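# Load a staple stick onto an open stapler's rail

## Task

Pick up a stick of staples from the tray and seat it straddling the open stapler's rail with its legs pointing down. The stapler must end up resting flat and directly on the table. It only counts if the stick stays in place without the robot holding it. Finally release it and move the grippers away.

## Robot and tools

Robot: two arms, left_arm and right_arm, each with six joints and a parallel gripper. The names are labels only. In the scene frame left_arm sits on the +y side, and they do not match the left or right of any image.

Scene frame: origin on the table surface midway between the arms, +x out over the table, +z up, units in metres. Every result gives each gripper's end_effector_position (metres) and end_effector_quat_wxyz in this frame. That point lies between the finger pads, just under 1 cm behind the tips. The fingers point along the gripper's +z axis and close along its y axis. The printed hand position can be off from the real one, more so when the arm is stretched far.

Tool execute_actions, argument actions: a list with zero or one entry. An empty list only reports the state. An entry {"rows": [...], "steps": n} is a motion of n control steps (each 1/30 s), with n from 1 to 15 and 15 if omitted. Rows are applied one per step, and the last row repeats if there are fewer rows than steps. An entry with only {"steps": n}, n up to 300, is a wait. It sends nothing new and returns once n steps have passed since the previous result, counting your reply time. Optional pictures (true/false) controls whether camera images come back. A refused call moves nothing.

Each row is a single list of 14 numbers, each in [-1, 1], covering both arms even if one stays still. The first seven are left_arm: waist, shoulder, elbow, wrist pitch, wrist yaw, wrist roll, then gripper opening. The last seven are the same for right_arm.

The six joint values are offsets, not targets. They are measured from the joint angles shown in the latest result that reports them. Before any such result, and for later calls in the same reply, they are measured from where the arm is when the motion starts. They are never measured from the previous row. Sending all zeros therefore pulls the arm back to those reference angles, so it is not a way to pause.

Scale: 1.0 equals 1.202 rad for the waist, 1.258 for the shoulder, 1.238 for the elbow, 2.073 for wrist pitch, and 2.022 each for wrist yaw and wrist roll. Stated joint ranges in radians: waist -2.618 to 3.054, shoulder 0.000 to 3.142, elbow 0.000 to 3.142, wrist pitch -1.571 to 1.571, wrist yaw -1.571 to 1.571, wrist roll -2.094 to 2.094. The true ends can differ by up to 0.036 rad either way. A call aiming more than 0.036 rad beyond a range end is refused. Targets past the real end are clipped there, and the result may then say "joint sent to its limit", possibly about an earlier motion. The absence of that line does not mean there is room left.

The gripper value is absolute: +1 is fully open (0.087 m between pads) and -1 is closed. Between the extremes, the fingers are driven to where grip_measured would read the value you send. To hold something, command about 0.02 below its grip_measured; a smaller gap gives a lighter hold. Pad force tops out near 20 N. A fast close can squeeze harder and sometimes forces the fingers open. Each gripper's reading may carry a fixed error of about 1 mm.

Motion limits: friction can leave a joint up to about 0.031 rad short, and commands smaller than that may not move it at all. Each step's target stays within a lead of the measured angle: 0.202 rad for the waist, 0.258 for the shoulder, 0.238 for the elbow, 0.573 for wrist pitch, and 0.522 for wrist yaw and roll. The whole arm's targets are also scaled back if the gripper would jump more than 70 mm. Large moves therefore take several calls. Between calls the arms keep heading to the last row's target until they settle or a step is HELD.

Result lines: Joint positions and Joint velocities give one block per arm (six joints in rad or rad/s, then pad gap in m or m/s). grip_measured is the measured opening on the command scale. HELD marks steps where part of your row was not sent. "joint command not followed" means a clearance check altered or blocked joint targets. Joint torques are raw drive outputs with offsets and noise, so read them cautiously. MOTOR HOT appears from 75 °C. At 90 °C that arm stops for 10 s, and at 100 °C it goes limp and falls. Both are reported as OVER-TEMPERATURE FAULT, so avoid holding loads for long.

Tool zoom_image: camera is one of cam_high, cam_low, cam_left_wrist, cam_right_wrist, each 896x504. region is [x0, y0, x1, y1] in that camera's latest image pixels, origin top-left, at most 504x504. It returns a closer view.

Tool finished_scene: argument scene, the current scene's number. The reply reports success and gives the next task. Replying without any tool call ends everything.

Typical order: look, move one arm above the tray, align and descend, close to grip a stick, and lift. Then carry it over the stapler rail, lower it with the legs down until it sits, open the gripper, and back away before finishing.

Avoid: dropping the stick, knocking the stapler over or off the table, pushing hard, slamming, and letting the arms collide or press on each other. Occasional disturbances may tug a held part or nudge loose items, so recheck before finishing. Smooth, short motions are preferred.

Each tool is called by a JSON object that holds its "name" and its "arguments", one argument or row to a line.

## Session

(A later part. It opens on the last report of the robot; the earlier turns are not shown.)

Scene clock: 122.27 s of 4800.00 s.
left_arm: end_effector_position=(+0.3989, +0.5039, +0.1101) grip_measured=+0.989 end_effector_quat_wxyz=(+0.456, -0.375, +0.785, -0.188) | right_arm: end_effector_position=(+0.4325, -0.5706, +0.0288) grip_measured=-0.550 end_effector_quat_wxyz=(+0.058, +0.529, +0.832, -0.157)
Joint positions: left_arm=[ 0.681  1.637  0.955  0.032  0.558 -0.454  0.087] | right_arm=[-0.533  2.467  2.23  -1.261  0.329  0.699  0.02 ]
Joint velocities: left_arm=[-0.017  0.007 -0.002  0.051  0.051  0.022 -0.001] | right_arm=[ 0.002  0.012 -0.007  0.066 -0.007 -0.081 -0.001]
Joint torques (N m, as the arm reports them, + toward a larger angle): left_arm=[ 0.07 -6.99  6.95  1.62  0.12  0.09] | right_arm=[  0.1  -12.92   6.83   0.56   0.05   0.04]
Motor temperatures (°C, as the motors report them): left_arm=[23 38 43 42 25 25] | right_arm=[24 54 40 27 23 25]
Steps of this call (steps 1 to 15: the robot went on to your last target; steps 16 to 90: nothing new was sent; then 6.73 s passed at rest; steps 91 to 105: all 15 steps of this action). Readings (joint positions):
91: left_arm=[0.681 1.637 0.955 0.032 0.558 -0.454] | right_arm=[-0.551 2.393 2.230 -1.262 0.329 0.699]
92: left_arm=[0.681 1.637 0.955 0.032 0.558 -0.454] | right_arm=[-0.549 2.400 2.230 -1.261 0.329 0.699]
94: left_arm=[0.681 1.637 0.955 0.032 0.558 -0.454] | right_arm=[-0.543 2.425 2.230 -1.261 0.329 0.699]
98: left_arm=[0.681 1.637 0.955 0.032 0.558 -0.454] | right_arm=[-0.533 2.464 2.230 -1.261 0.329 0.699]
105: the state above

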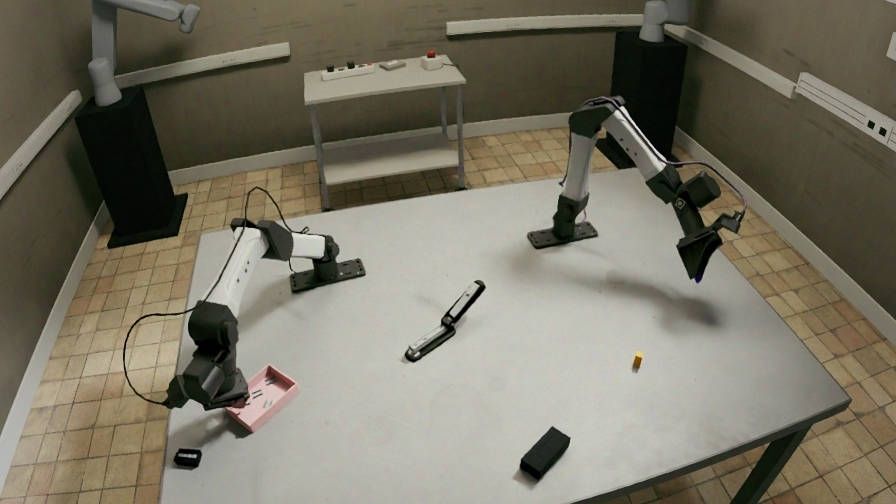

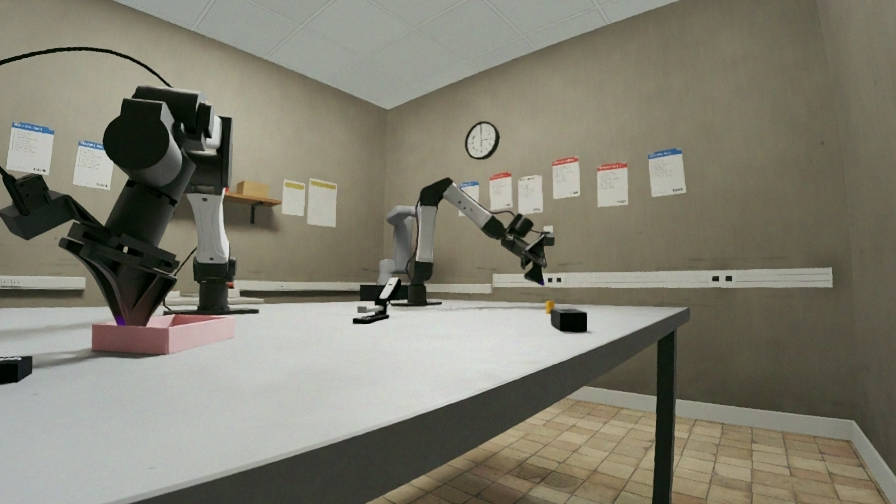

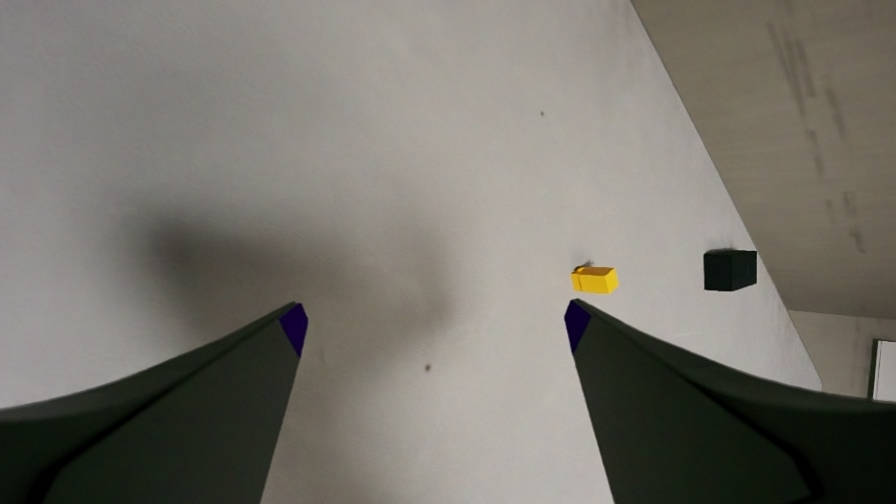

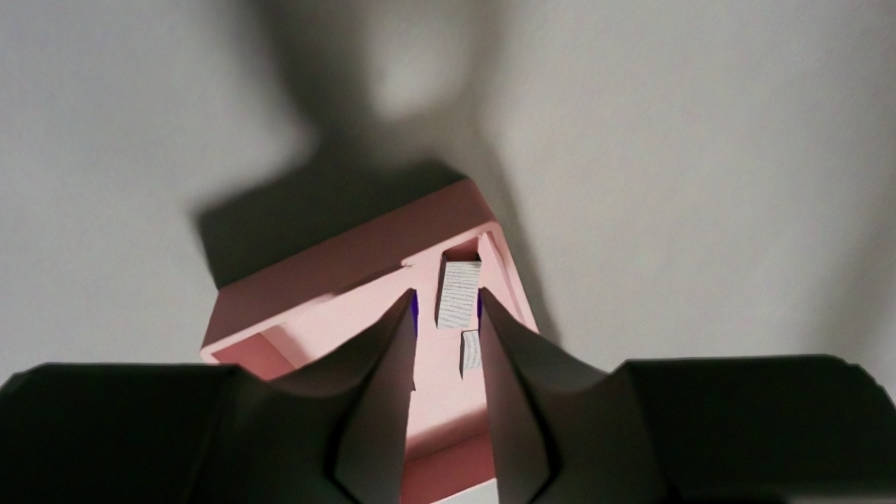

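{"name": "execute_actions", "arguments": {
  "actions": [
    {"rows": [[0,0,0,0,0,0,1,0,0,0,-0.02,0,0,-0.4]],"steps":12}
  ],
  "pictures": false
}}

{"name": "execute_actions", "arguments": {
  "actions": [
    {"rows": [[0,0,0,0,0,0,1,0,0.035,0,0,0,0,-0.4]],"steps":15}
  ]
}}

{"name": "zoom_image", "arguments": {
  "camera": "cam_right_wrist",
  "region": [350, 180, 550, 380]
}}

Scene clock: 129.60 s of 4800.00 s.
left_arm: end_effector_position=(+0.3989, +0.5039, +0.1101) grip_measured=+0.989 end_effector_quat_wxyz=(+0.456, -0.375, +0.785, -0.188) | right_arm: end_effector_position=(+0.4273, -0.5683, +0.0292) grip_measured=-0.400 end_effector_quat_wxyz=(+0.047, +0.527, +0.833, -0.159)
Joint positions: left_arm=[ 0.681  1.637  0.955  0.032  0.558 -0.454  0.087] | right_arm=[-0.533  2.467  2.23  -1.284  0.329  0.699  0.026]
Joint velocities: left_arm=[-0.007 -0.002  0.007 -0.007 -0.007  0.095 -0.   ] | right_arm=[-0.017  0.012  0.007 -0.066  0.022  0.007 -0.001]
Joint torques (N m, as the arm reports them, + toward a larger angle): left_arm=[-0.01 -6.98  6.89  1.6   0.12  0.08] | right_arm=[ -0.29 -12.61   6.8    0.33   0.05   0.04]
Motor temperatures (°C, as the motors report them): left_arm=[23 38 43 42 25 25] | right_arm=[24 55 40 27 23 25]
Steps of this call (steps 1 to 15: the robot went on to your last target; steps 16 to 90: nothing new was sent; then 3.93 s passed at rest; steps 91 to 102: all 12 steps of this action). Readings (joint positions):
91: left_arm=[0.681 1.637 0.955 0.032 0.558 -0.454] | right_arm=[-0.533 2.467 2.230 -1.263 0.329 0.699]
92: left_arm=[0.681 1.637 0.955 0.032 0.558 -0.454] | right_arm=[-0.533 2.467 2.230 -1.267 0.329 0.699]
94: left_arm=[0.681 1.637 0.955 0.032 0.558 -0.454] | right_arm=[-0.533 2.467 2.230 -1.275 0.329 0.699]
98: left_arm=[0.681 1.637 0.955 0.032 0.558 -0.454] | right_arm=[-0.533 2.467 2.230 -1.282 0.329 0.699]
102: the state above

Scene clock: 130.10 s of 4800.00 s.
left_arm: end_effector_position=(+0.3989, +0.5039, +0.1101) grip_measured=+0.989 end_effector_quat_wxyz=(+0.456, -0.375, +0.785, -0.188) | right_arm: end_effector_position=(+0.4256, -0.5676, +0.0191) grip_measured=-0.400 end_effector_quat_wxyz=(+0.036, +0.526, +0.834, -0.161)
Joint positions: left_arm=[ 0.681  1.637  0.955  0.032  0.558 -0.454  0.087] | right_arm=[-0.533  2.49   2.23  -1.283  0.33   0.699  0.026]
Joint velocities: left_arm=[-0.017  0.012 -0.012  0.022  0.051 -0.066 -0.   ] | right_arm=[-0.007 -0.002 -0.007  0.037  0.037  0.007 -0.001]
Joint torques (N m, as the arm reports them, + toward a larger angle): left_arm=[ 0.02 -6.84  6.98  1.58  0.12  0.1 ] | right_arm=[ -0.26 -11.03   6.73   0.47   0.04   0.04]
Motor temperatures (°C, as the motors report them): left_arm=[23 38 43 42 25 25] | right_arm=[24 55 40 27 23 25]
Steps of this call (steps 1 to 15: all 15 steps of this action). Readings (joint positions):
1: left_arm=[0.681 1.637 0.955 0.032 0.558 -0.454] | right_arm=[-0.533 2.469 2.230 -1.284 0.329 0.699]
2: left_arm=[0.681 1.637 0.955 0.032 0.558 -0.454] | right_arm=[-0.533 2.472 2.230 -1.284 0.329 0.699]
4: left_arm=[0.681 1.637 0.955 0.032 0.558 -0.454] | right_arm=[-0.533 2.485 2.230 -1.284 0.329 0.699]
8: left_arm=[0.681 1.637 0.955 0.032 0.558 -0.454] | right_arm=[-0.533 2.490 2.230 -1.283 0.330 0.699]
15: the state above

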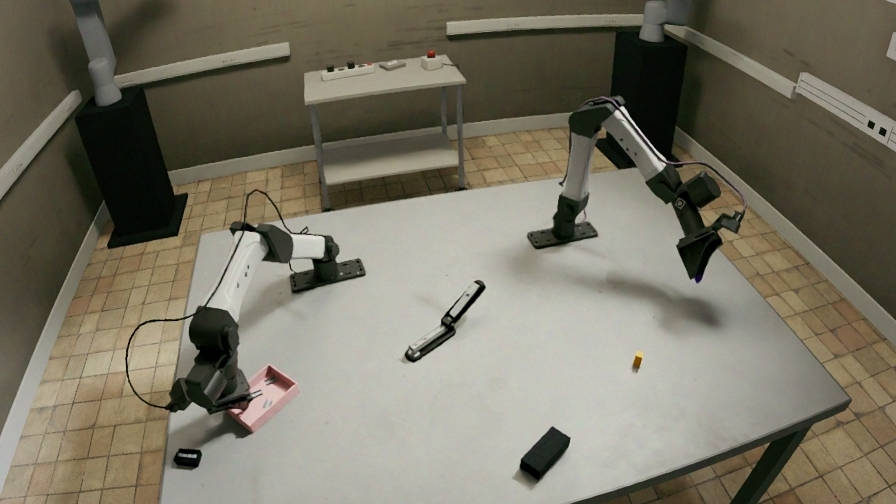

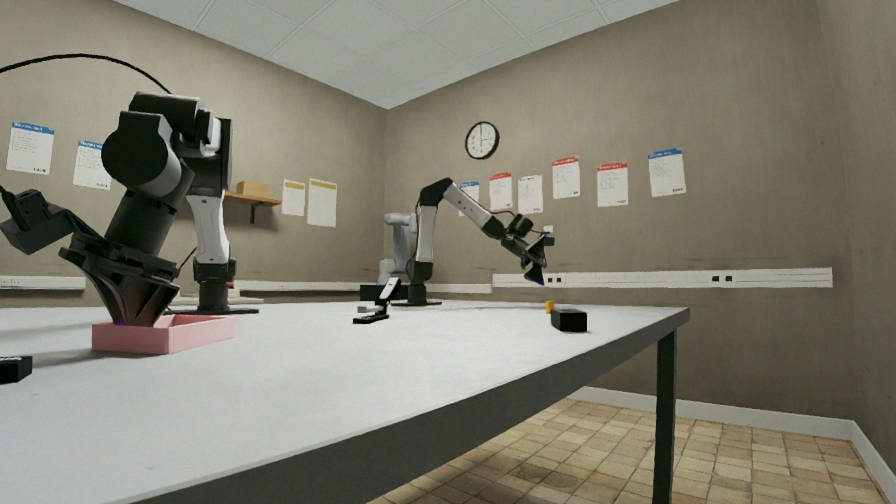

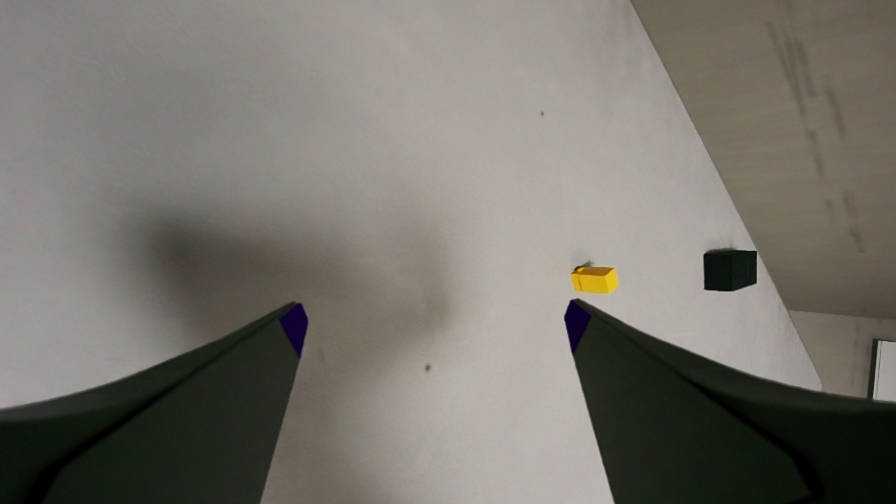

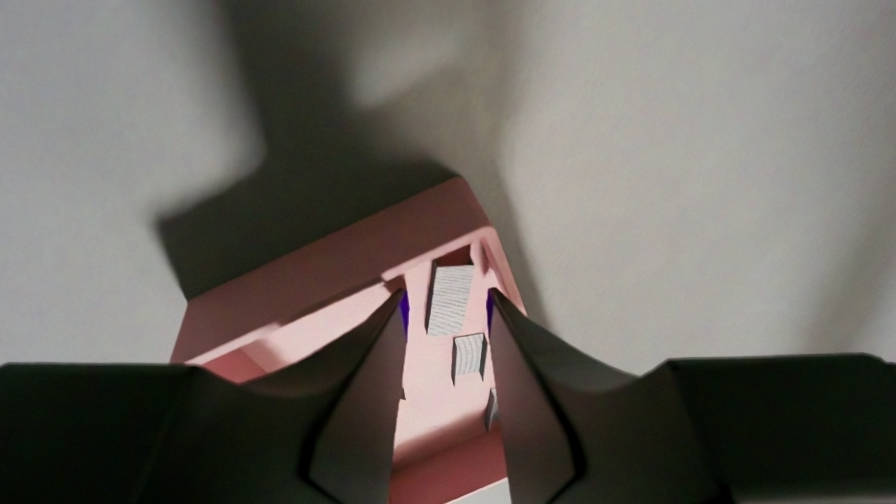

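Region (350, 180, 550, 380) of cam_right_wrist's 896x504 image, scaled by 2.520, with more detail than that image has.

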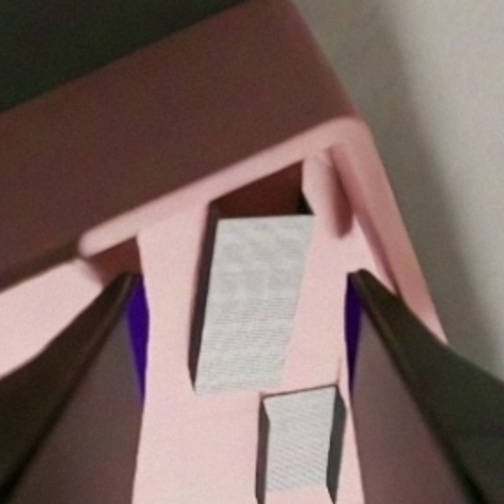

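{"name": "execute_actions", "arguments": {
  "actions": [
    {"rows": [[0,0,0,0,0,0,1,0,0.02,0,0,0,0,-0.45],[0,0,0,0,0,0,1,0,0.02,0,0,0,0,-0.5],[0,0,0,0,0,0,1,0,0.02,0,0,0,0,-0.55],[0,0,0,0,0,0,1,0,0.02,0,0,0,0,-0.6],[0,0,0,0,0,0,1,0,0.02,0,0,0,0,-0.63],[0,0,0,0,0,0,1,0,0.02,0,0,0,0,-0.66],[0,0,0,0,0,0,1,0,0.02,0,0,0,0,-0.66],[0,0,0,0,0,0,1,0,0.02,0,0,0,0,-0.66],[0,0,0,0,0,0,1,0,0.02,0,0,0,0,-0.7],[0,0,0,0,0,0,1,0,0.02,0,0,0,0,-0.74],[0,0,0,0,0,0,1,0,0.02,0,0,0,0,-0.78],[0,0,0,0,0,0,1,0,0.02,0,0,0,0,-0.8]],"steps":15}
  ],
  "pictures": false
}}

{"name": "execute_actions", "arguments": {
  "actions": [
    {"rows": [[0,0,0,0,0,0,1,0,-0.05,0,0,0,0,-0.8]],"steps":15}
  ]
}}

{"name": "zoom_image", "arguments": {
  "camera": "cam_right_wrist",
  "region": [350, 180, 550, 380]
}}

Scene clock: 139.47 s of 4800.00 s.
left_arm: end_effector_position=(+0.3989, +0.5039, +0.1101) grip_measured=+0.989 end_effector_quat_wxyz=(+0.456, -0.375, +0.785, -0.188) | right_arm: end_effector_position=(+0.4252, -0.5678, +0.0192) grip_measured=-0.758 end_effector_quat_wxyz=(+0.036, +0.526, +0.834, -0.162)
Joint positions: left_arm=[ 0.681  1.637  0.955  0.032  0.558 -0.454  0.087] | right_arm=[-0.533  2.49   2.23  -1.284  0.332  0.699  0.011]
Joint velocities: left_arm=[ 0.012  0.007  0.017 -0.051  0.066 -0.066  0.001] | right_arm=[-0.012 -0.007 -0.002 -0.022  0.022 -0.022 -0.002]
Joint torques (N m, as the arm reports them, + toward a larger angle): left_arm=[ 0.02 -6.92  6.96  1.57  0.13  0.08] | right_arm=[ -0.29 -10.76   6.77   0.49   0.04   0.03]
Motor temperatures (°C, as the motors report them): left_arm=[23 38 43 42 25 25] | right_arm=[24 54 40 27 23 25]
Steps of this call (steps 1 to 15: the robot went on to your last target; steps 16 to 90: nothing new was sent; then 5.87 s passed at rest; steps 91 to 105: all 15 steps of this action). Readings (joint positions):
91: left_arm=[0.681 1.637 0.955 0.032 0.558 -0.454] | right_arm=[-0.533 2.490 2.230 -1.283 0.329 0.699]
92: left_arm=[0.681 1.637 0.955 0.032 0.558 -0.454] | right_arm=[-0.533 2.490 2.230 -1.283 0.329 0.699]
94: left_arm=[0.681 1.637 0.955 0.032 0.558 -0.454] | right_arm=[-0.533 2.490 2.230 -1.283 0.329 0.699]
98: left_arm=[0.681 1.637 0.955 0.032 0.558 -0.454] | right_arm=[-0.533 2.490 2.230 -1.283 0.329 0.699]
105: the state above

Scene clock: 139.97 s of 4800.00 s.
left_arm: end_effector_position=(+0.3989, +0.5039, +0.1101) grip_measured=+0.989 end_effector_quat_wxyz=(+0.456, -0.375, +0.785, -0.188) | right_arm: end_effector_position=(+0.4284, -0.5692, +0.0377) grip_measured=-0.758 end_effector_quat_wxyz=(+0.056, +0.529, +0.832, -0.159)
Joint positions: left_arm=[ 0.681  1.637  0.955  0.032  0.558 -0.454  0.087] | right_arm=[-0.533  2.448  2.23  -1.285  0.332  0.699  0.011]
Joint velocities: left_arm=[-0.002 -0.007 -0.007  0.022 -0.037 -0.037 -0.001] | right_arm=[-0.012  0.027 -0.007  0.022 -0.007  0.022  0.001]
Joint torques (N m, as the arm reports them, + toward a larger angle): left_arm=[-0.01 -6.94  6.98  1.59  0.13  0.09] | right_arm=[ -0.29 -14.08   6.86   0.56   0.05   0.04]
Motor temperatures (°C, as the motors report them): left_arm=[23 38 43 42 25 25] | right_arm=[24 54 40 27 23 25]
Steps of this call (steps 1 to 15: all 15 steps of this action). Readings (joint positions):
1: left_arm=[0.681 1.637 0.955 0.032 0.558 -0.454] | right_arm=[-0.533 2.486 2.230 -1.284 0.332 0.699]
2: left_arm=[0.681 1.637 0.955 0.032 0.558 -0.454] | right_arm=[-0.533 2.482 2.230 -1.285 0.332 0.699]
4: left_arm=[0.681 1.637 0.955 0.032 0.558 -0.454] | right_arm=[-0.533 2.469 2.230 -1.285 0.332 0.699]
8: left_arm=[0.681 1.637 0.955 0.032 0.558 -0.454] | right_arm=[-0.533 2.449 2.230 -1.285 0.332 0.699]
15: the state above

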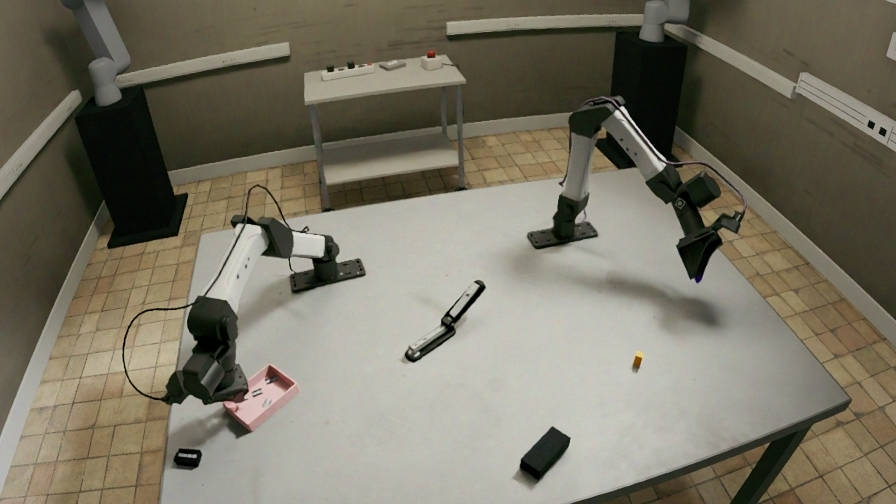

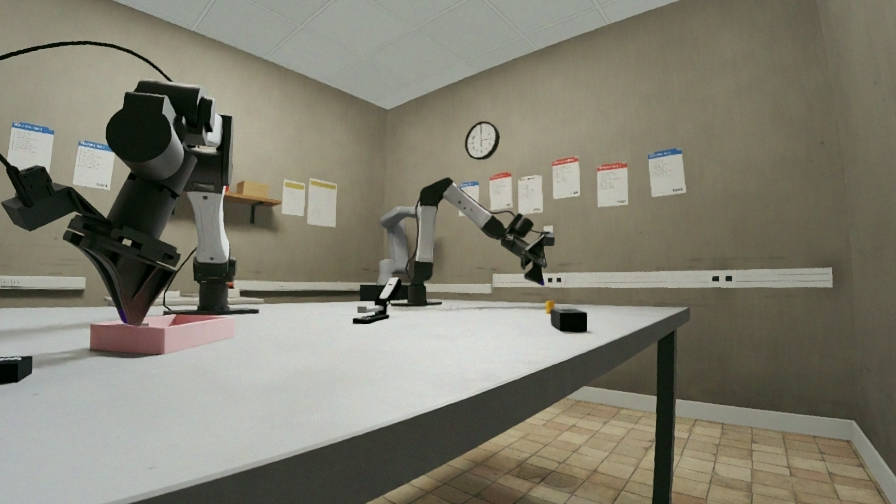

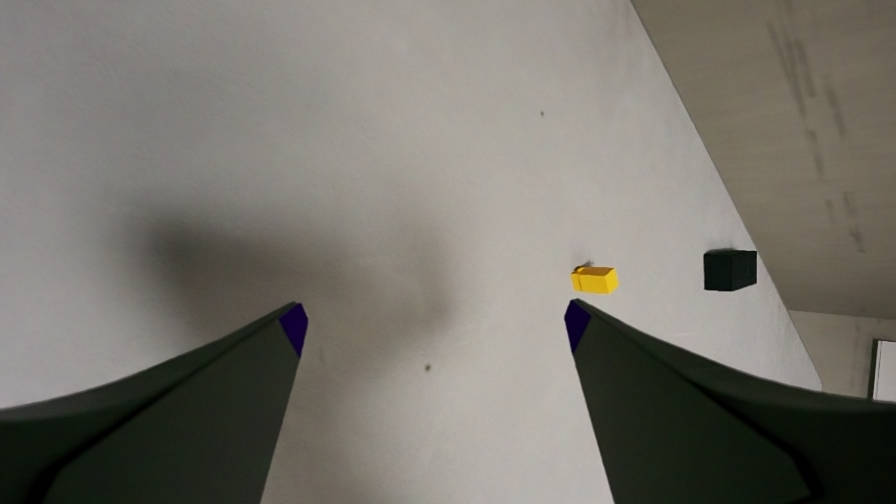

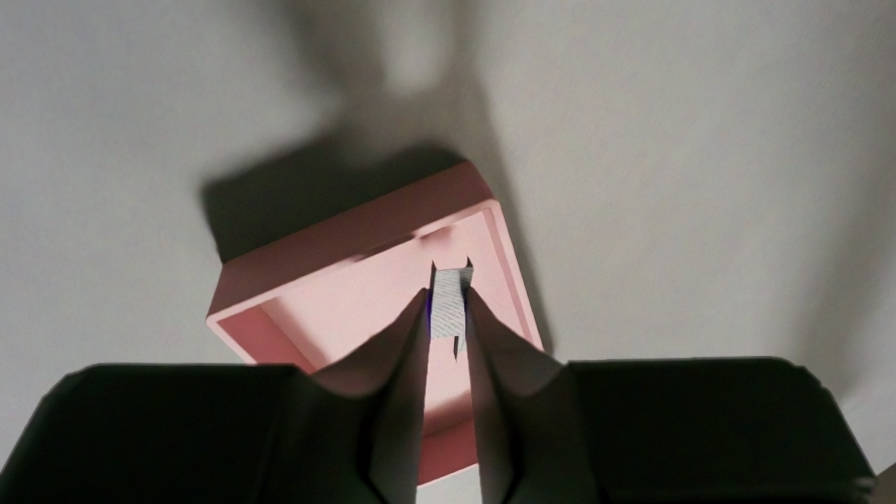

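Region (350, 180, 550, 380) of cam_right_wrist's 896x504 image, scaled by 2.520, with more detail than that image has.

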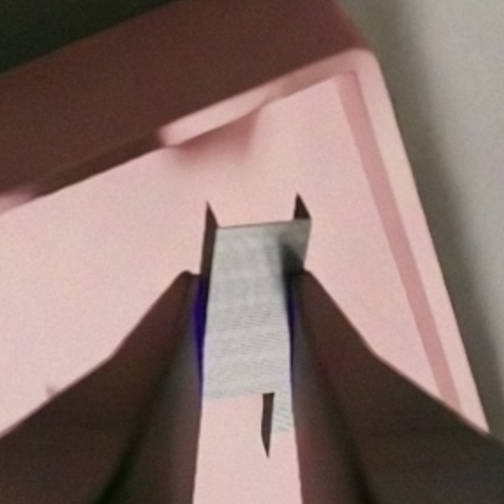

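{"name": "execute_actions", "arguments": {
  "actions": [
    {"rows": [[0,0,0,0,0,0,1,0,-0.12,0,0,0,0,-0.8]],"steps":12}
  ],
  "pictures": false
}}

{"name": "execute_actions", "arguments": {
  "actions": [
    {"rows": [[0,0,0,0,0,0,1,0.818,-0.3,-0.485,0.075,-0.164,0.446,-0.8]],"steps":15}
  ],
  "pictures": false
}}

{"name": "execute_actions", "arguments": {
  "actions": [
    {"steps":45}
  ]
}}

Scene clock: 155.47 s of 4800.00 s.
left_arm: end_effector_position=(+0.3989, +0.5039, +0.1101) grip_measured=+0.989 end_effector_quat_wxyz=(+0.456, -0.375, +0.785, -0.188) | right_arm: end_effector_position=(+0.4321, -0.5706, +0.1043) grip_measured=-0.758 end_effector_quat_wxyz=(+0.126, +0.536, +0.822, -0.147)
Joint positions: left_arm=[ 0.681  1.637  0.955  0.032  0.558 -0.454  0.087] | right_arm=[-0.533  2.293  2.222 -1.288  0.33   0.699  0.011]
Joint velocities: left_arm=[-0.002 -0.002 -0.002  0.007 -0.081 -0.022 -0.001] | right_arm=[ 0.012 -0.002 -0.007  0.007  0.051  0.007 -0.   ]
Joint torques (N m, as the arm reports them, + toward a larger angle): left_arm=[-0.02 -6.92  7.08  1.59  0.11  0.1 ] | right_arm=[ -0.3  -11.38   7.68   0.93   0.07   0.03]
Motor temperatures (°C, as the motors report them): left_arm=[23 38 43 43 25 25] | right_arm=[24 57 40 26 23 25]
Steps of this call (steps 1 to 15: the robot went on to your last target; steps 16 to 90: nothing new was sent; then 12.10 s passed at rest; steps 91 to 102: all 12 steps of this action). Readings (joint positions):
91: left_arm=[0.681 1.637 0.955 0.032 0.558 -0.454] | right_arm=[-0.533 2.437 2.227 -1.284 0.331 0.699]
92: left_arm=[0.681 1.637 0.955 0.032 0.558 -0.454] | right_arm=[-0.533 2.420 2.222 -1.287 0.330 0.699]
94: left_arm=[0.681 1.637 0.955 0.032 0.558 -0.454] | right_arm=[-0.533 2.372 2.222 -1.288 0.330 0.699]
98: left_arm=[0.681 1.637 0.955 0.032 0.558 -0.454] | right_arm=[-0.533 2.296 2.222 -1.288 0.330 0.699]
102: the state above

Scene clock: 155.97 s of 4800.00 s.
left_arm: end_effector_position=(+0.3989, +0.5039, +0.1101) grip_measured=+0.989 end_effector_quat_wxyz=(+0.456, -0.375, +0.785, -0.188) | right_arm: end_effector_position=(+0.4094, -0.2670, +0.1006) grip_measured=-0.758 end_effector_quat_wxyz=(+0.069, +0.596, +0.800, +0.023)
Joint positions: left_arm=[ 0.681  1.637  0.955  0.032  0.558 -0.454  0.087] | right_arm=[ 0.029  1.949  1.679 -1.169  0.063  1.416  0.011]
Joint velocities: left_arm=[ 0.007  0.007  0.002 -0.022  0.037 -0.022 -0.   ] | right_arm=[ 1.585 -0.012 -0.525  0.11  -0.212  0.74  -0.001]
Joint torques (N m, as the arm reports them, + toward a larger angle): left_arm=[-0.02 -6.88  6.93  1.57  0.12  0.09] | right_arm=[  0.37 -11.29   6.18   0.76  -0.16   0.08]
Motor temperatures (°C, as the motors report them): left_arm=[23 38 43 43 25 25] | right_arm=[24 57 40 27 23 25]
Steps of this call (steps 1 to 15: all 15 steps of this action). Readings (joint positions):
1: left_arm=[0.681 1.637 0.955 0.032 0.558 -0.454] | right_arm=[-0.526 2.279 2.199 -1.271 0.313 0.736]
2: left_arm=[0.681 1.637 0.955 0.032 0.558 -0.454] | right_arm=[-0.515 2.253 2.160 -1.257 0.288 0.782]
4: left_arm=[0.681 1.637 0.955 0.032 0.558 -0.454] | right_arm=[-0.468 2.192 2.081 -1.242 0.242 0.877]
8: left_arm=[0.681 1.637 0.955 0.032 0.558 -0.454] | right_arm=[-0.324 2.049 1.917 -1.205 0.160 1.092]
15: the state above

Scene clock: 157.47 s of 4800.00 s.
left_arm: end_effector_position=(+0.3989, +0.5039, +0.1101) grip_measured=+0.989 end_effector_quat_wxyz=(+0.456, -0.375, +0.785, -0.188) | right_arm: end_effector_position=(+0.3376, -0.1014, +0.0961) grip_measured=-0.758 end_effector_quat_wxyz=(+0.027, +0.490, +0.869, +0.056)
Joint positions: left_arm=[ 0.681  1.637  0.955  0.032  0.558 -0.454  0.087] | right_arm=[ 0.453  1.949  1.648 -1.145 -0.005  1.592  0.011]
Joint velocities: left_arm=[ 0.007  0.002 -0.012 -0.037  0.051 -0.007 -0.   ] | right_arm=[ 0.012 -0.002  0.002  0.037 -0.007 -0.007 -0.002]
Joint torques (N m, as the arm reports them, + toward a larger angle): left_arm=[ 0.04 -6.87  6.92  1.6   0.13  0.1 ] | right_arm=[ -0.49 -11.76   4.54   0.76  -0.06   0.11]
Motor temperatures (°C, as the motors report them): left_arm=[23 38 43 43 25 25] | right_arm=[24 57 40 27 23 25]
Steps of this call (steps 1 to 30: the robot went on to your last target; steps 31 to 45: nothing new was sent). Readings (joint positions):
1: left_arm=[0.681 1.637 0.955 0.032 0.558 -0.454] | right_arm=[0.087 1.949 1.664 -1.167 0.054 1.444]
2: left_arm=[0.681 1.637 0.955 0.032 0.558 -0.454] | right_arm=[0.146 1.949 1.655 -1.165 0.046 1.468]
4: left_arm=[0.681 1.637 0.955 0.032 0.558 -0.454] | right_arm=[0.268 1.949 1.648 -1.159 0.035 1.505]
8: left_arm=[0.681 1.637 0.955 0.032 0.558 -0.454] | right_arm=[0.468 1.949 1.648 -1.145 0.005 1.555]
45: the state above
All arms were judged still, so your last target was given up. Only a new action makes them travel on or press farther. Fingers that are still opening or closing keep moving.

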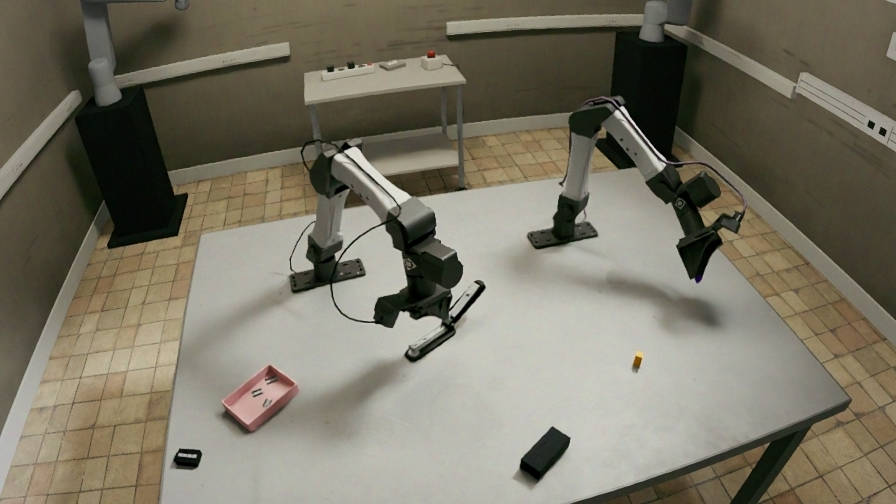

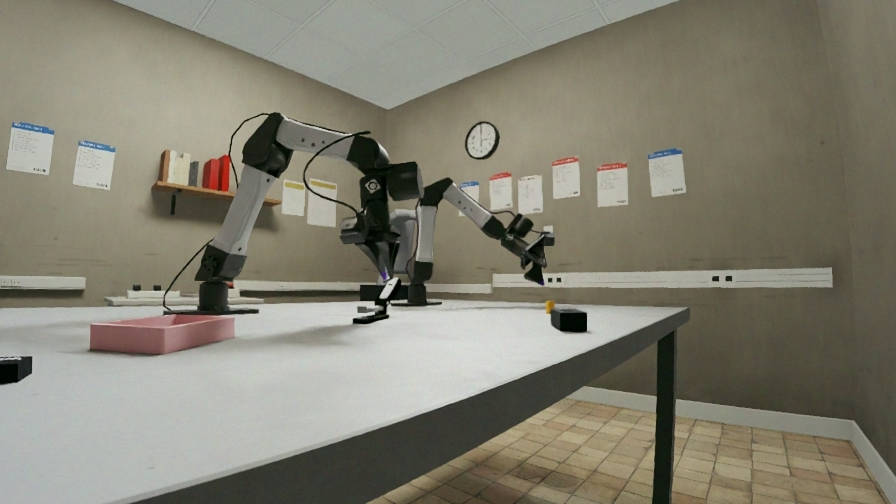

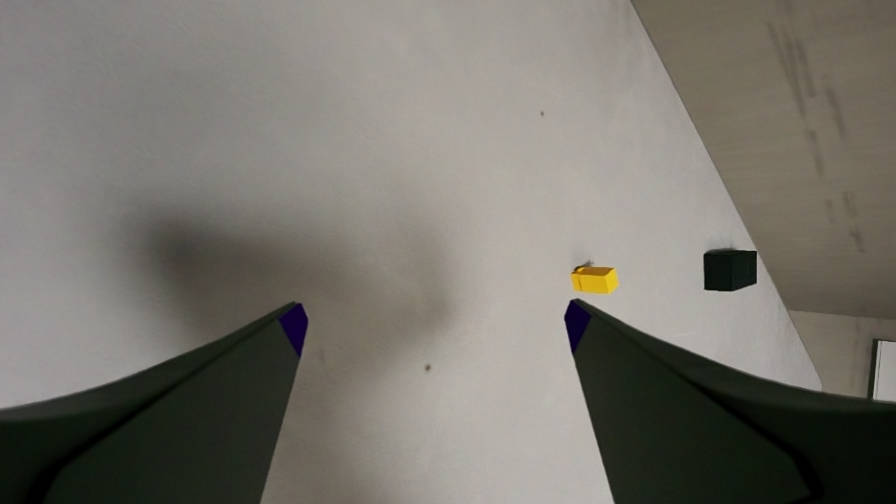

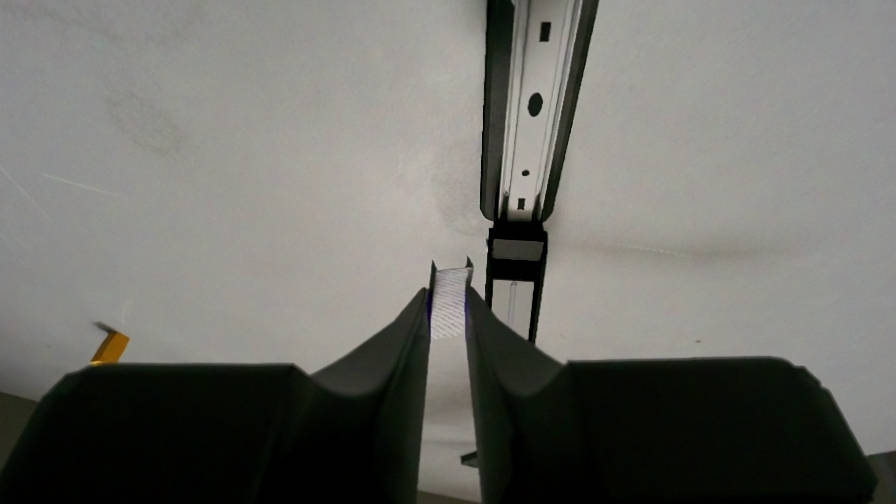

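{"name": "execute_actions", "arguments": {
  "actions": [
    {"rows": [[0,0,0,0,0,0,1,-0.095,-0.03,-0.075,0,0,-0.055,-0.8]],"steps":15}
  ],
  "pictures": false
}}

{"name": "execute_actions", "arguments": {
  "actions": [
    {"steps":20}
  ]
}}

Scene clock: 162.83 s of 4800.00 s.
left_arm: end_effector_position=(+0.3989, +0.5039, +0.1101) grip_measured=+0.989 end_effector_quat_wxyz=(+0.456, -0.375, +0.785, -0.188) | right_arm: end_effector_position=(+0.3454, -0.1516, +0.0808) grip_measured=-0.758 end_effector_quat_wxyz=(+0.019, +0.501, +0.865, +0.030)
Joint positions: left_arm=[ 0.681  1.637  0.955  0.032  0.558 -0.454  0.087] | right_arm=[ 0.331  1.934  1.573 -1.139 -0.003  1.493  0.011]
Joint velocities: left_arm=[ 0.002 -0.017  0.012 -0.051 -0.037  0.037 -0.   ] | right_arm=[ 0.002  0.002  0.002  0.066 -0.066  0.037 -0.001]
Joint torques (N m, as the arm reports them, + toward a larger angle): left_arm=[ 0.03 -6.93  6.91  1.59  0.12  0.09] | right_arm=[  0.33 -10.7    5.25   0.43  -0.11  -0.08]
Motor temperatures (°C, as the motors report them): left_arm=[23 38 43 43 25 25] | right_arm=[24 57 40 27 23 25]
Steps of this call (steps 1 to 90: nothing new was sent; then 1.87 s passed at rest; steps 91 to 105: all 15 steps of this action). Readings (joint positions):
91: left_arm=[0.681 1.637 0.955 0.032 0.558 -0.454] | right_arm=[0.443 1.945 1.636 -1.138 -0.009 1.576]
92: left_arm=[0.681 1.637 0.955 0.032 0.558 -0.454] | right_arm=[0.424 1.938 1.616 -1.135 -0.012 1.558]
94: left_arm=[0.681 1.637 0.955 0.032 0.558 -0.454] | right_arm=[0.370 1.934 1.587 -1.138 -0.011 1.533]
98: left_arm=[0.681 1.637 0.955 0.032 0.558 -0.454] | right_arm=[0.326 1.934 1.573 -1.139 -0.003 1.508]
105: the state above

Scene clock: 163.50 s of 4800.00 s.
left_arm: end_effector_position=(+0.3989, +0.5039, +0.1101) grip_measured=+0.989 end_effector_quat_wxyz=(+0.456, -0.375, +0.785, -0.188) | right_arm: end_effector_position=(+0.3453, -0.1517, +0.0808) grip_measured=-0.758 end_effector_quat_wxyz=(+0.019, +0.500, +0.866, +0.030)
Joint positions: left_arm=[ 0.681  1.637  0.955  0.032  0.558 -0.454  0.087] | right_arm=[ 0.331  1.934  1.573 -1.139 -0.003  1.49   0.011]
Joint velocities: left_arm=[ 0.017 -0.017  0.012  0.022 -0.022 -0.037 -0.   ] | right_arm=[ 0.007  0.017 -0.017  0.022 -0.022  0.022 -0.   ]
Joint torques (N m, as the arm reports them, + toward a larger angle): left_arm=[ 0.01 -6.93  7.01  1.59  0.11  0.08] | right_arm=[  0.34 -10.68   5.22   0.44  -0.11  -0.08]
Motor temperatures (°C, as the motors report them): left_arm=[23 38 43 43 25 25] | right_arm=[24 57 40 27 23 25]
Steps of this call (steps 1 to 15: the robot went on to your last target; steps 16 to 20: nothing new was sent). Readings (joint positions):
1: left_arm=[0.681 1.637 0.955 0.032 0.558 -0.454] | right_arm=[0.331 1.934 1.573 -1.139 -0.003 1.492]
2: left_arm=[0.681 1.637 0.955 0.032 0.558 -0.454] | right_arm=[0.331 1.934 1.573 -1.139 -0.003 1.492]
4: left_arm=[0.681 1.637 0.955 0.032 0.558 -0.454] | right_arm=[0.331 1.934 1.573 -1.139 -0.003 1.491]
8: left_arm=[0.681 1.637 0.955 0.032 0.558 -0.454] | right_arm=[0.331 1.934 1.573 -1.139 -0.003 1.490]
20: the state above
All arms were judged still, so your last target was given up. Only a new action makes them travel on or press farther. Fingers that are still opening or closing keep moving.

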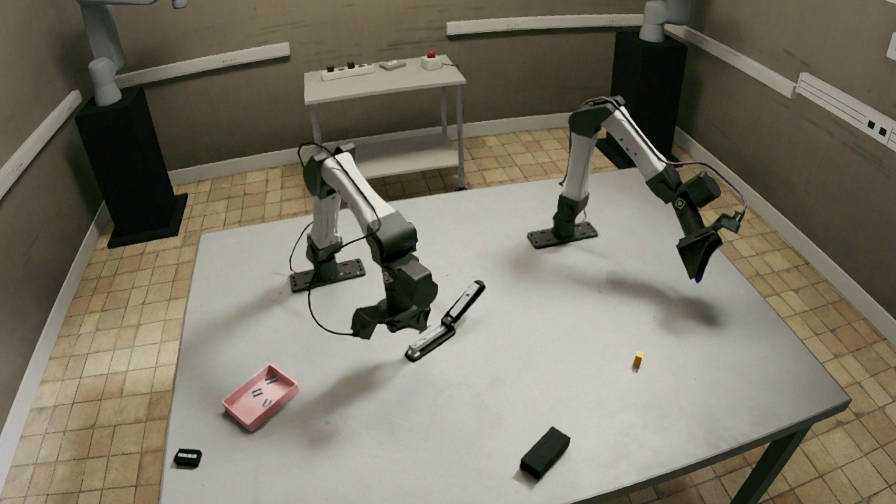

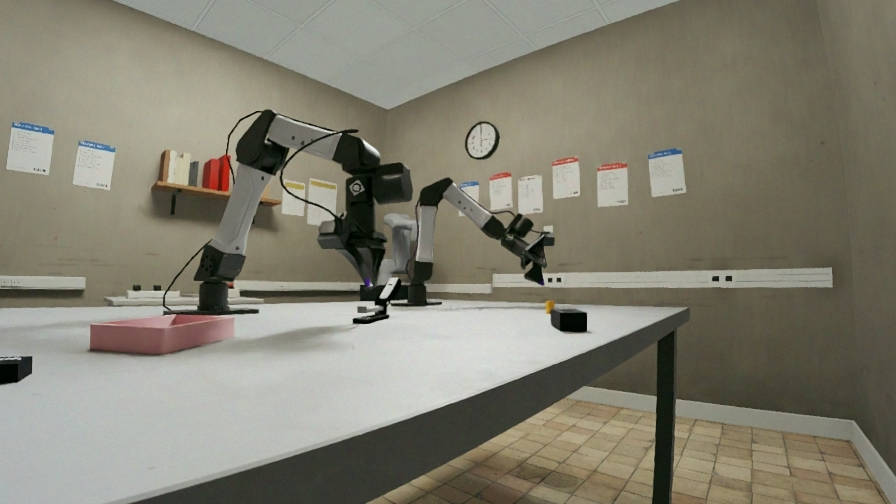

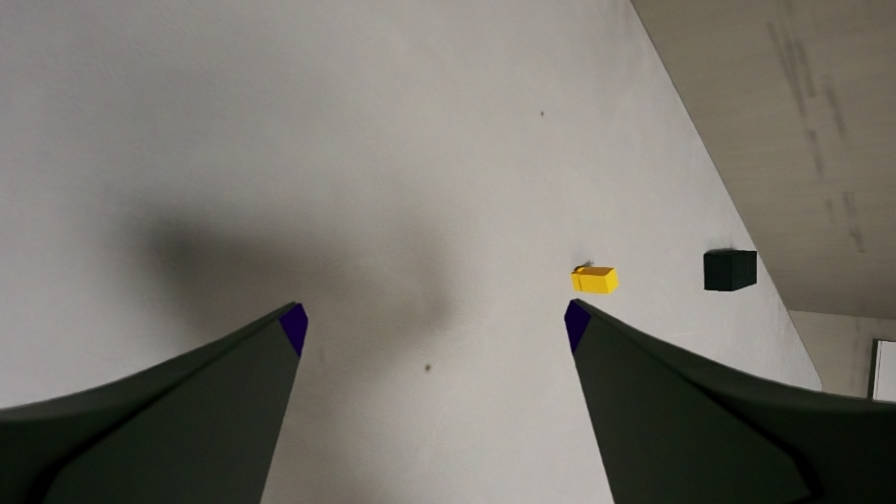

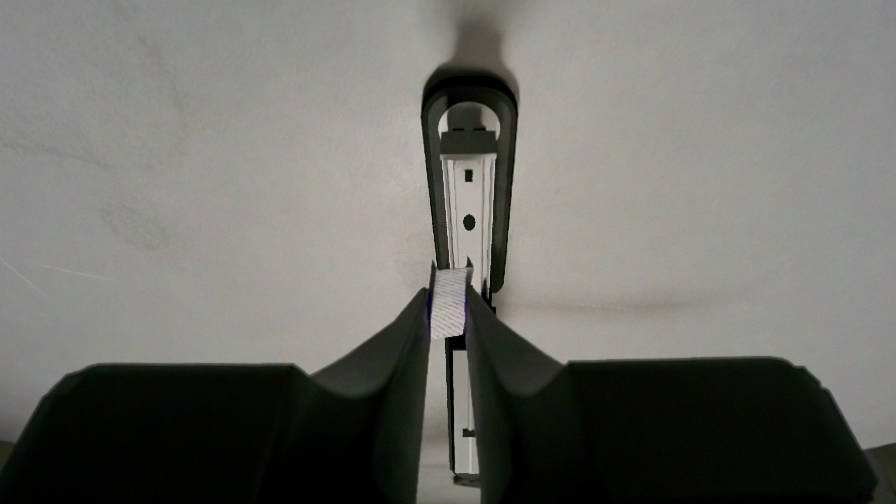

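Lower to z≈0.052.

{"name": "execute_actions", "arguments": {
  "actions": [
    {"rows": [[0,0,0,0,0,0,1,0,0.065,0,0,0,0,-0.8]],"steps":15}
  ]
}}

{"name": "zoom_image", "arguments": {
  "camera": "cam_right_wrist",
  "region": [350, 150, 550, 350]
}}

{"name": "zoom_image", "arguments": {
  "camera": "cam_low",
  "region": [320, 260, 440, 335]
}}

Scene clock: 169.27 s of 4800.00 s.
left_arm: end_effector_position=(+0.3989, +0.5039, +0.1101) grip_measured=+0.989 end_effector_quat_wxyz=(+0.456, -0.375, +0.785, -0.188) | right_arm: end_effector_position=(+0.3421, -0.1532, +0.0520) grip_measured=-0.758 end_effector_quat_wxyz=(-0.004, +0.500, +0.866, -0.003)
Joint positions: left_arm=[ 0.681  1.637  0.955  0.032  0.558 -0.454  0.087] | right_arm=[ 0.331  2.015  1.573 -1.138 -0.003  1.49   0.011]
Joint velocities: left_arm=[-0.002 -0.002 -0.002 -0.022 -0.037  0.095 -0.   ] | right_arm=[ 0.012 -0.007 -0.002  0.051 -0.081 -0.007  0.   ]
Joint torques (N m, as the arm reports them, + toward a larger angle): left_arm=[-0.04 -6.97  7.01  1.59  0.13  0.11] | right_arm=[-0.27 -9.24  6.51  0.32 -0.09  0.03]
Motor temperatures (°C, as the motors report them): left_arm=[23 38 43 43 25 25] | right_arm=[24 55 39 26 23 25]
Steps of this call (steps 1 to 90: nothing new was sent; then 2.27 s passed at rest; steps 91 to 105: all 15 steps of this action). Readings (joint positions):
91: left_arm=[0.681 1.637 0.955 0.032 0.558 -0.454] | right_arm=[0.331 1.941 1.573 -1.140 -0.003 1.490]
92: left_arm=[0.681 1.637 0.955 0.032 0.558 -0.454] | right_arm=[0.331 1.951 1.573 -1.138 -0.003 1.490]
94: left_arm=[0.681 1.637 0.955 0.032 0.558 -0.454] | right_arm=[0.331 1.982 1.573 -1.138 -0.003 1.490]
98: left_arm=[0.681 1.637 0.955 0.032 0.558 -0.454] | right_arm=[0.331 2.015 1.573 -1.138 -0.003 1.490]
105: the state above

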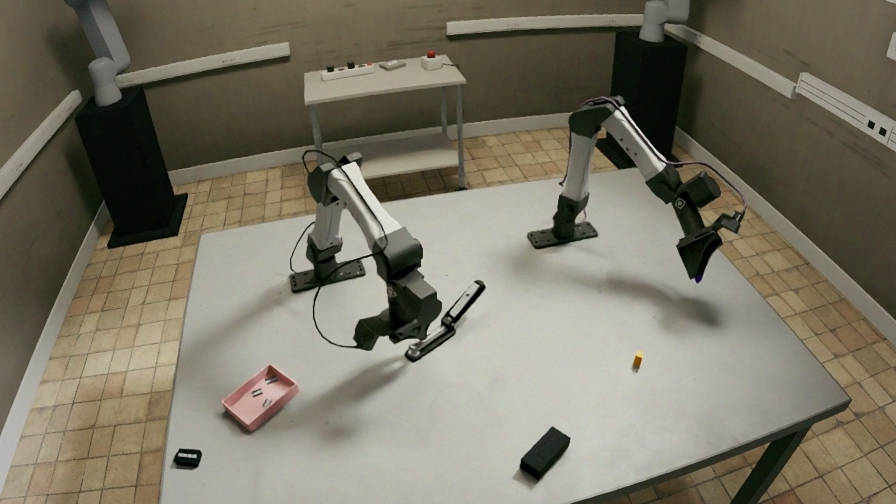

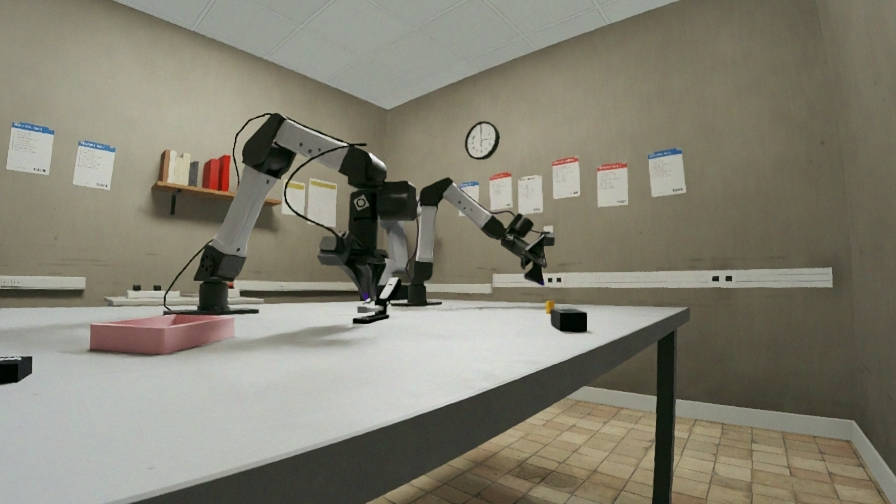

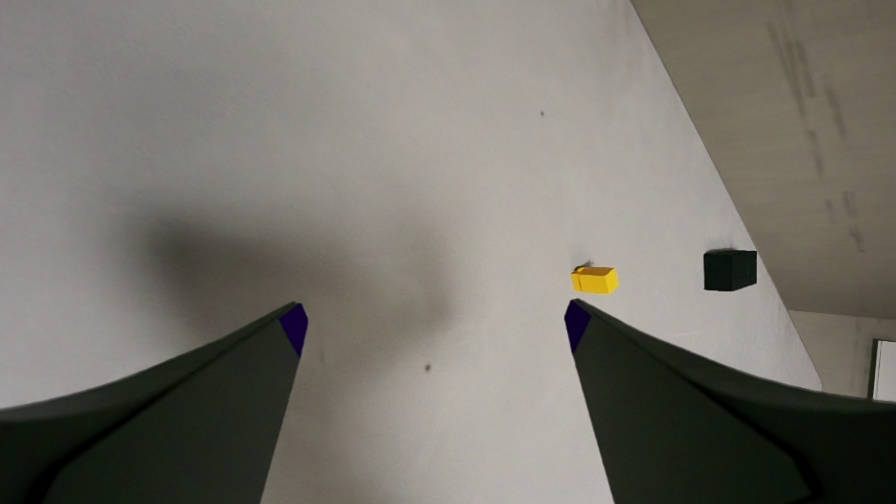

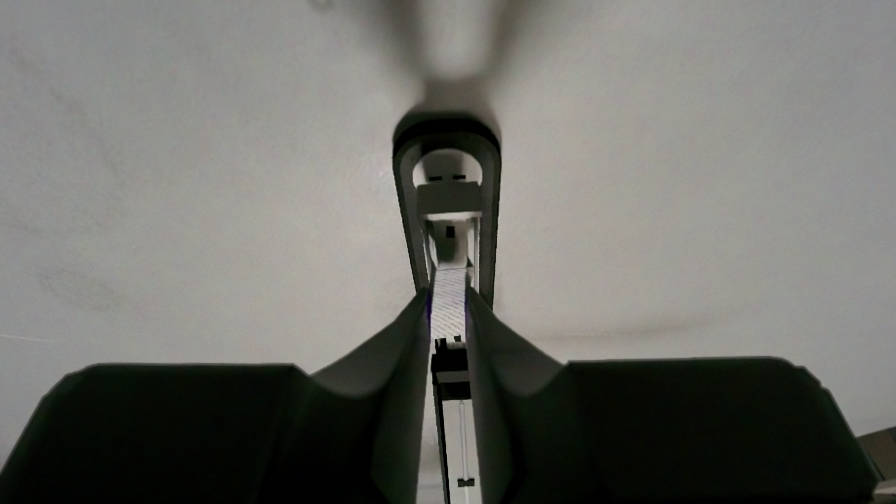

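Region (350, 150, 550, 350) of cam_right_wrist's 896x504 image, scaled by 2.520, with more detail than that image has.

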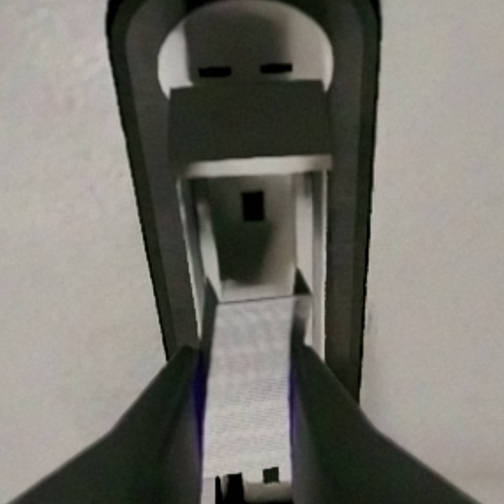

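Region (320, 260, 440, 335) of cam_low's 896x504 image, scaled by 4.200, with more detail than that image has; it fills the top 315 rows of this view, and the rest is white.

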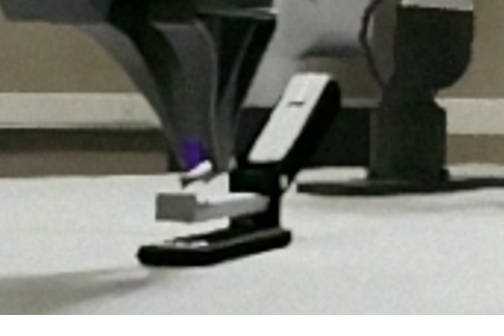

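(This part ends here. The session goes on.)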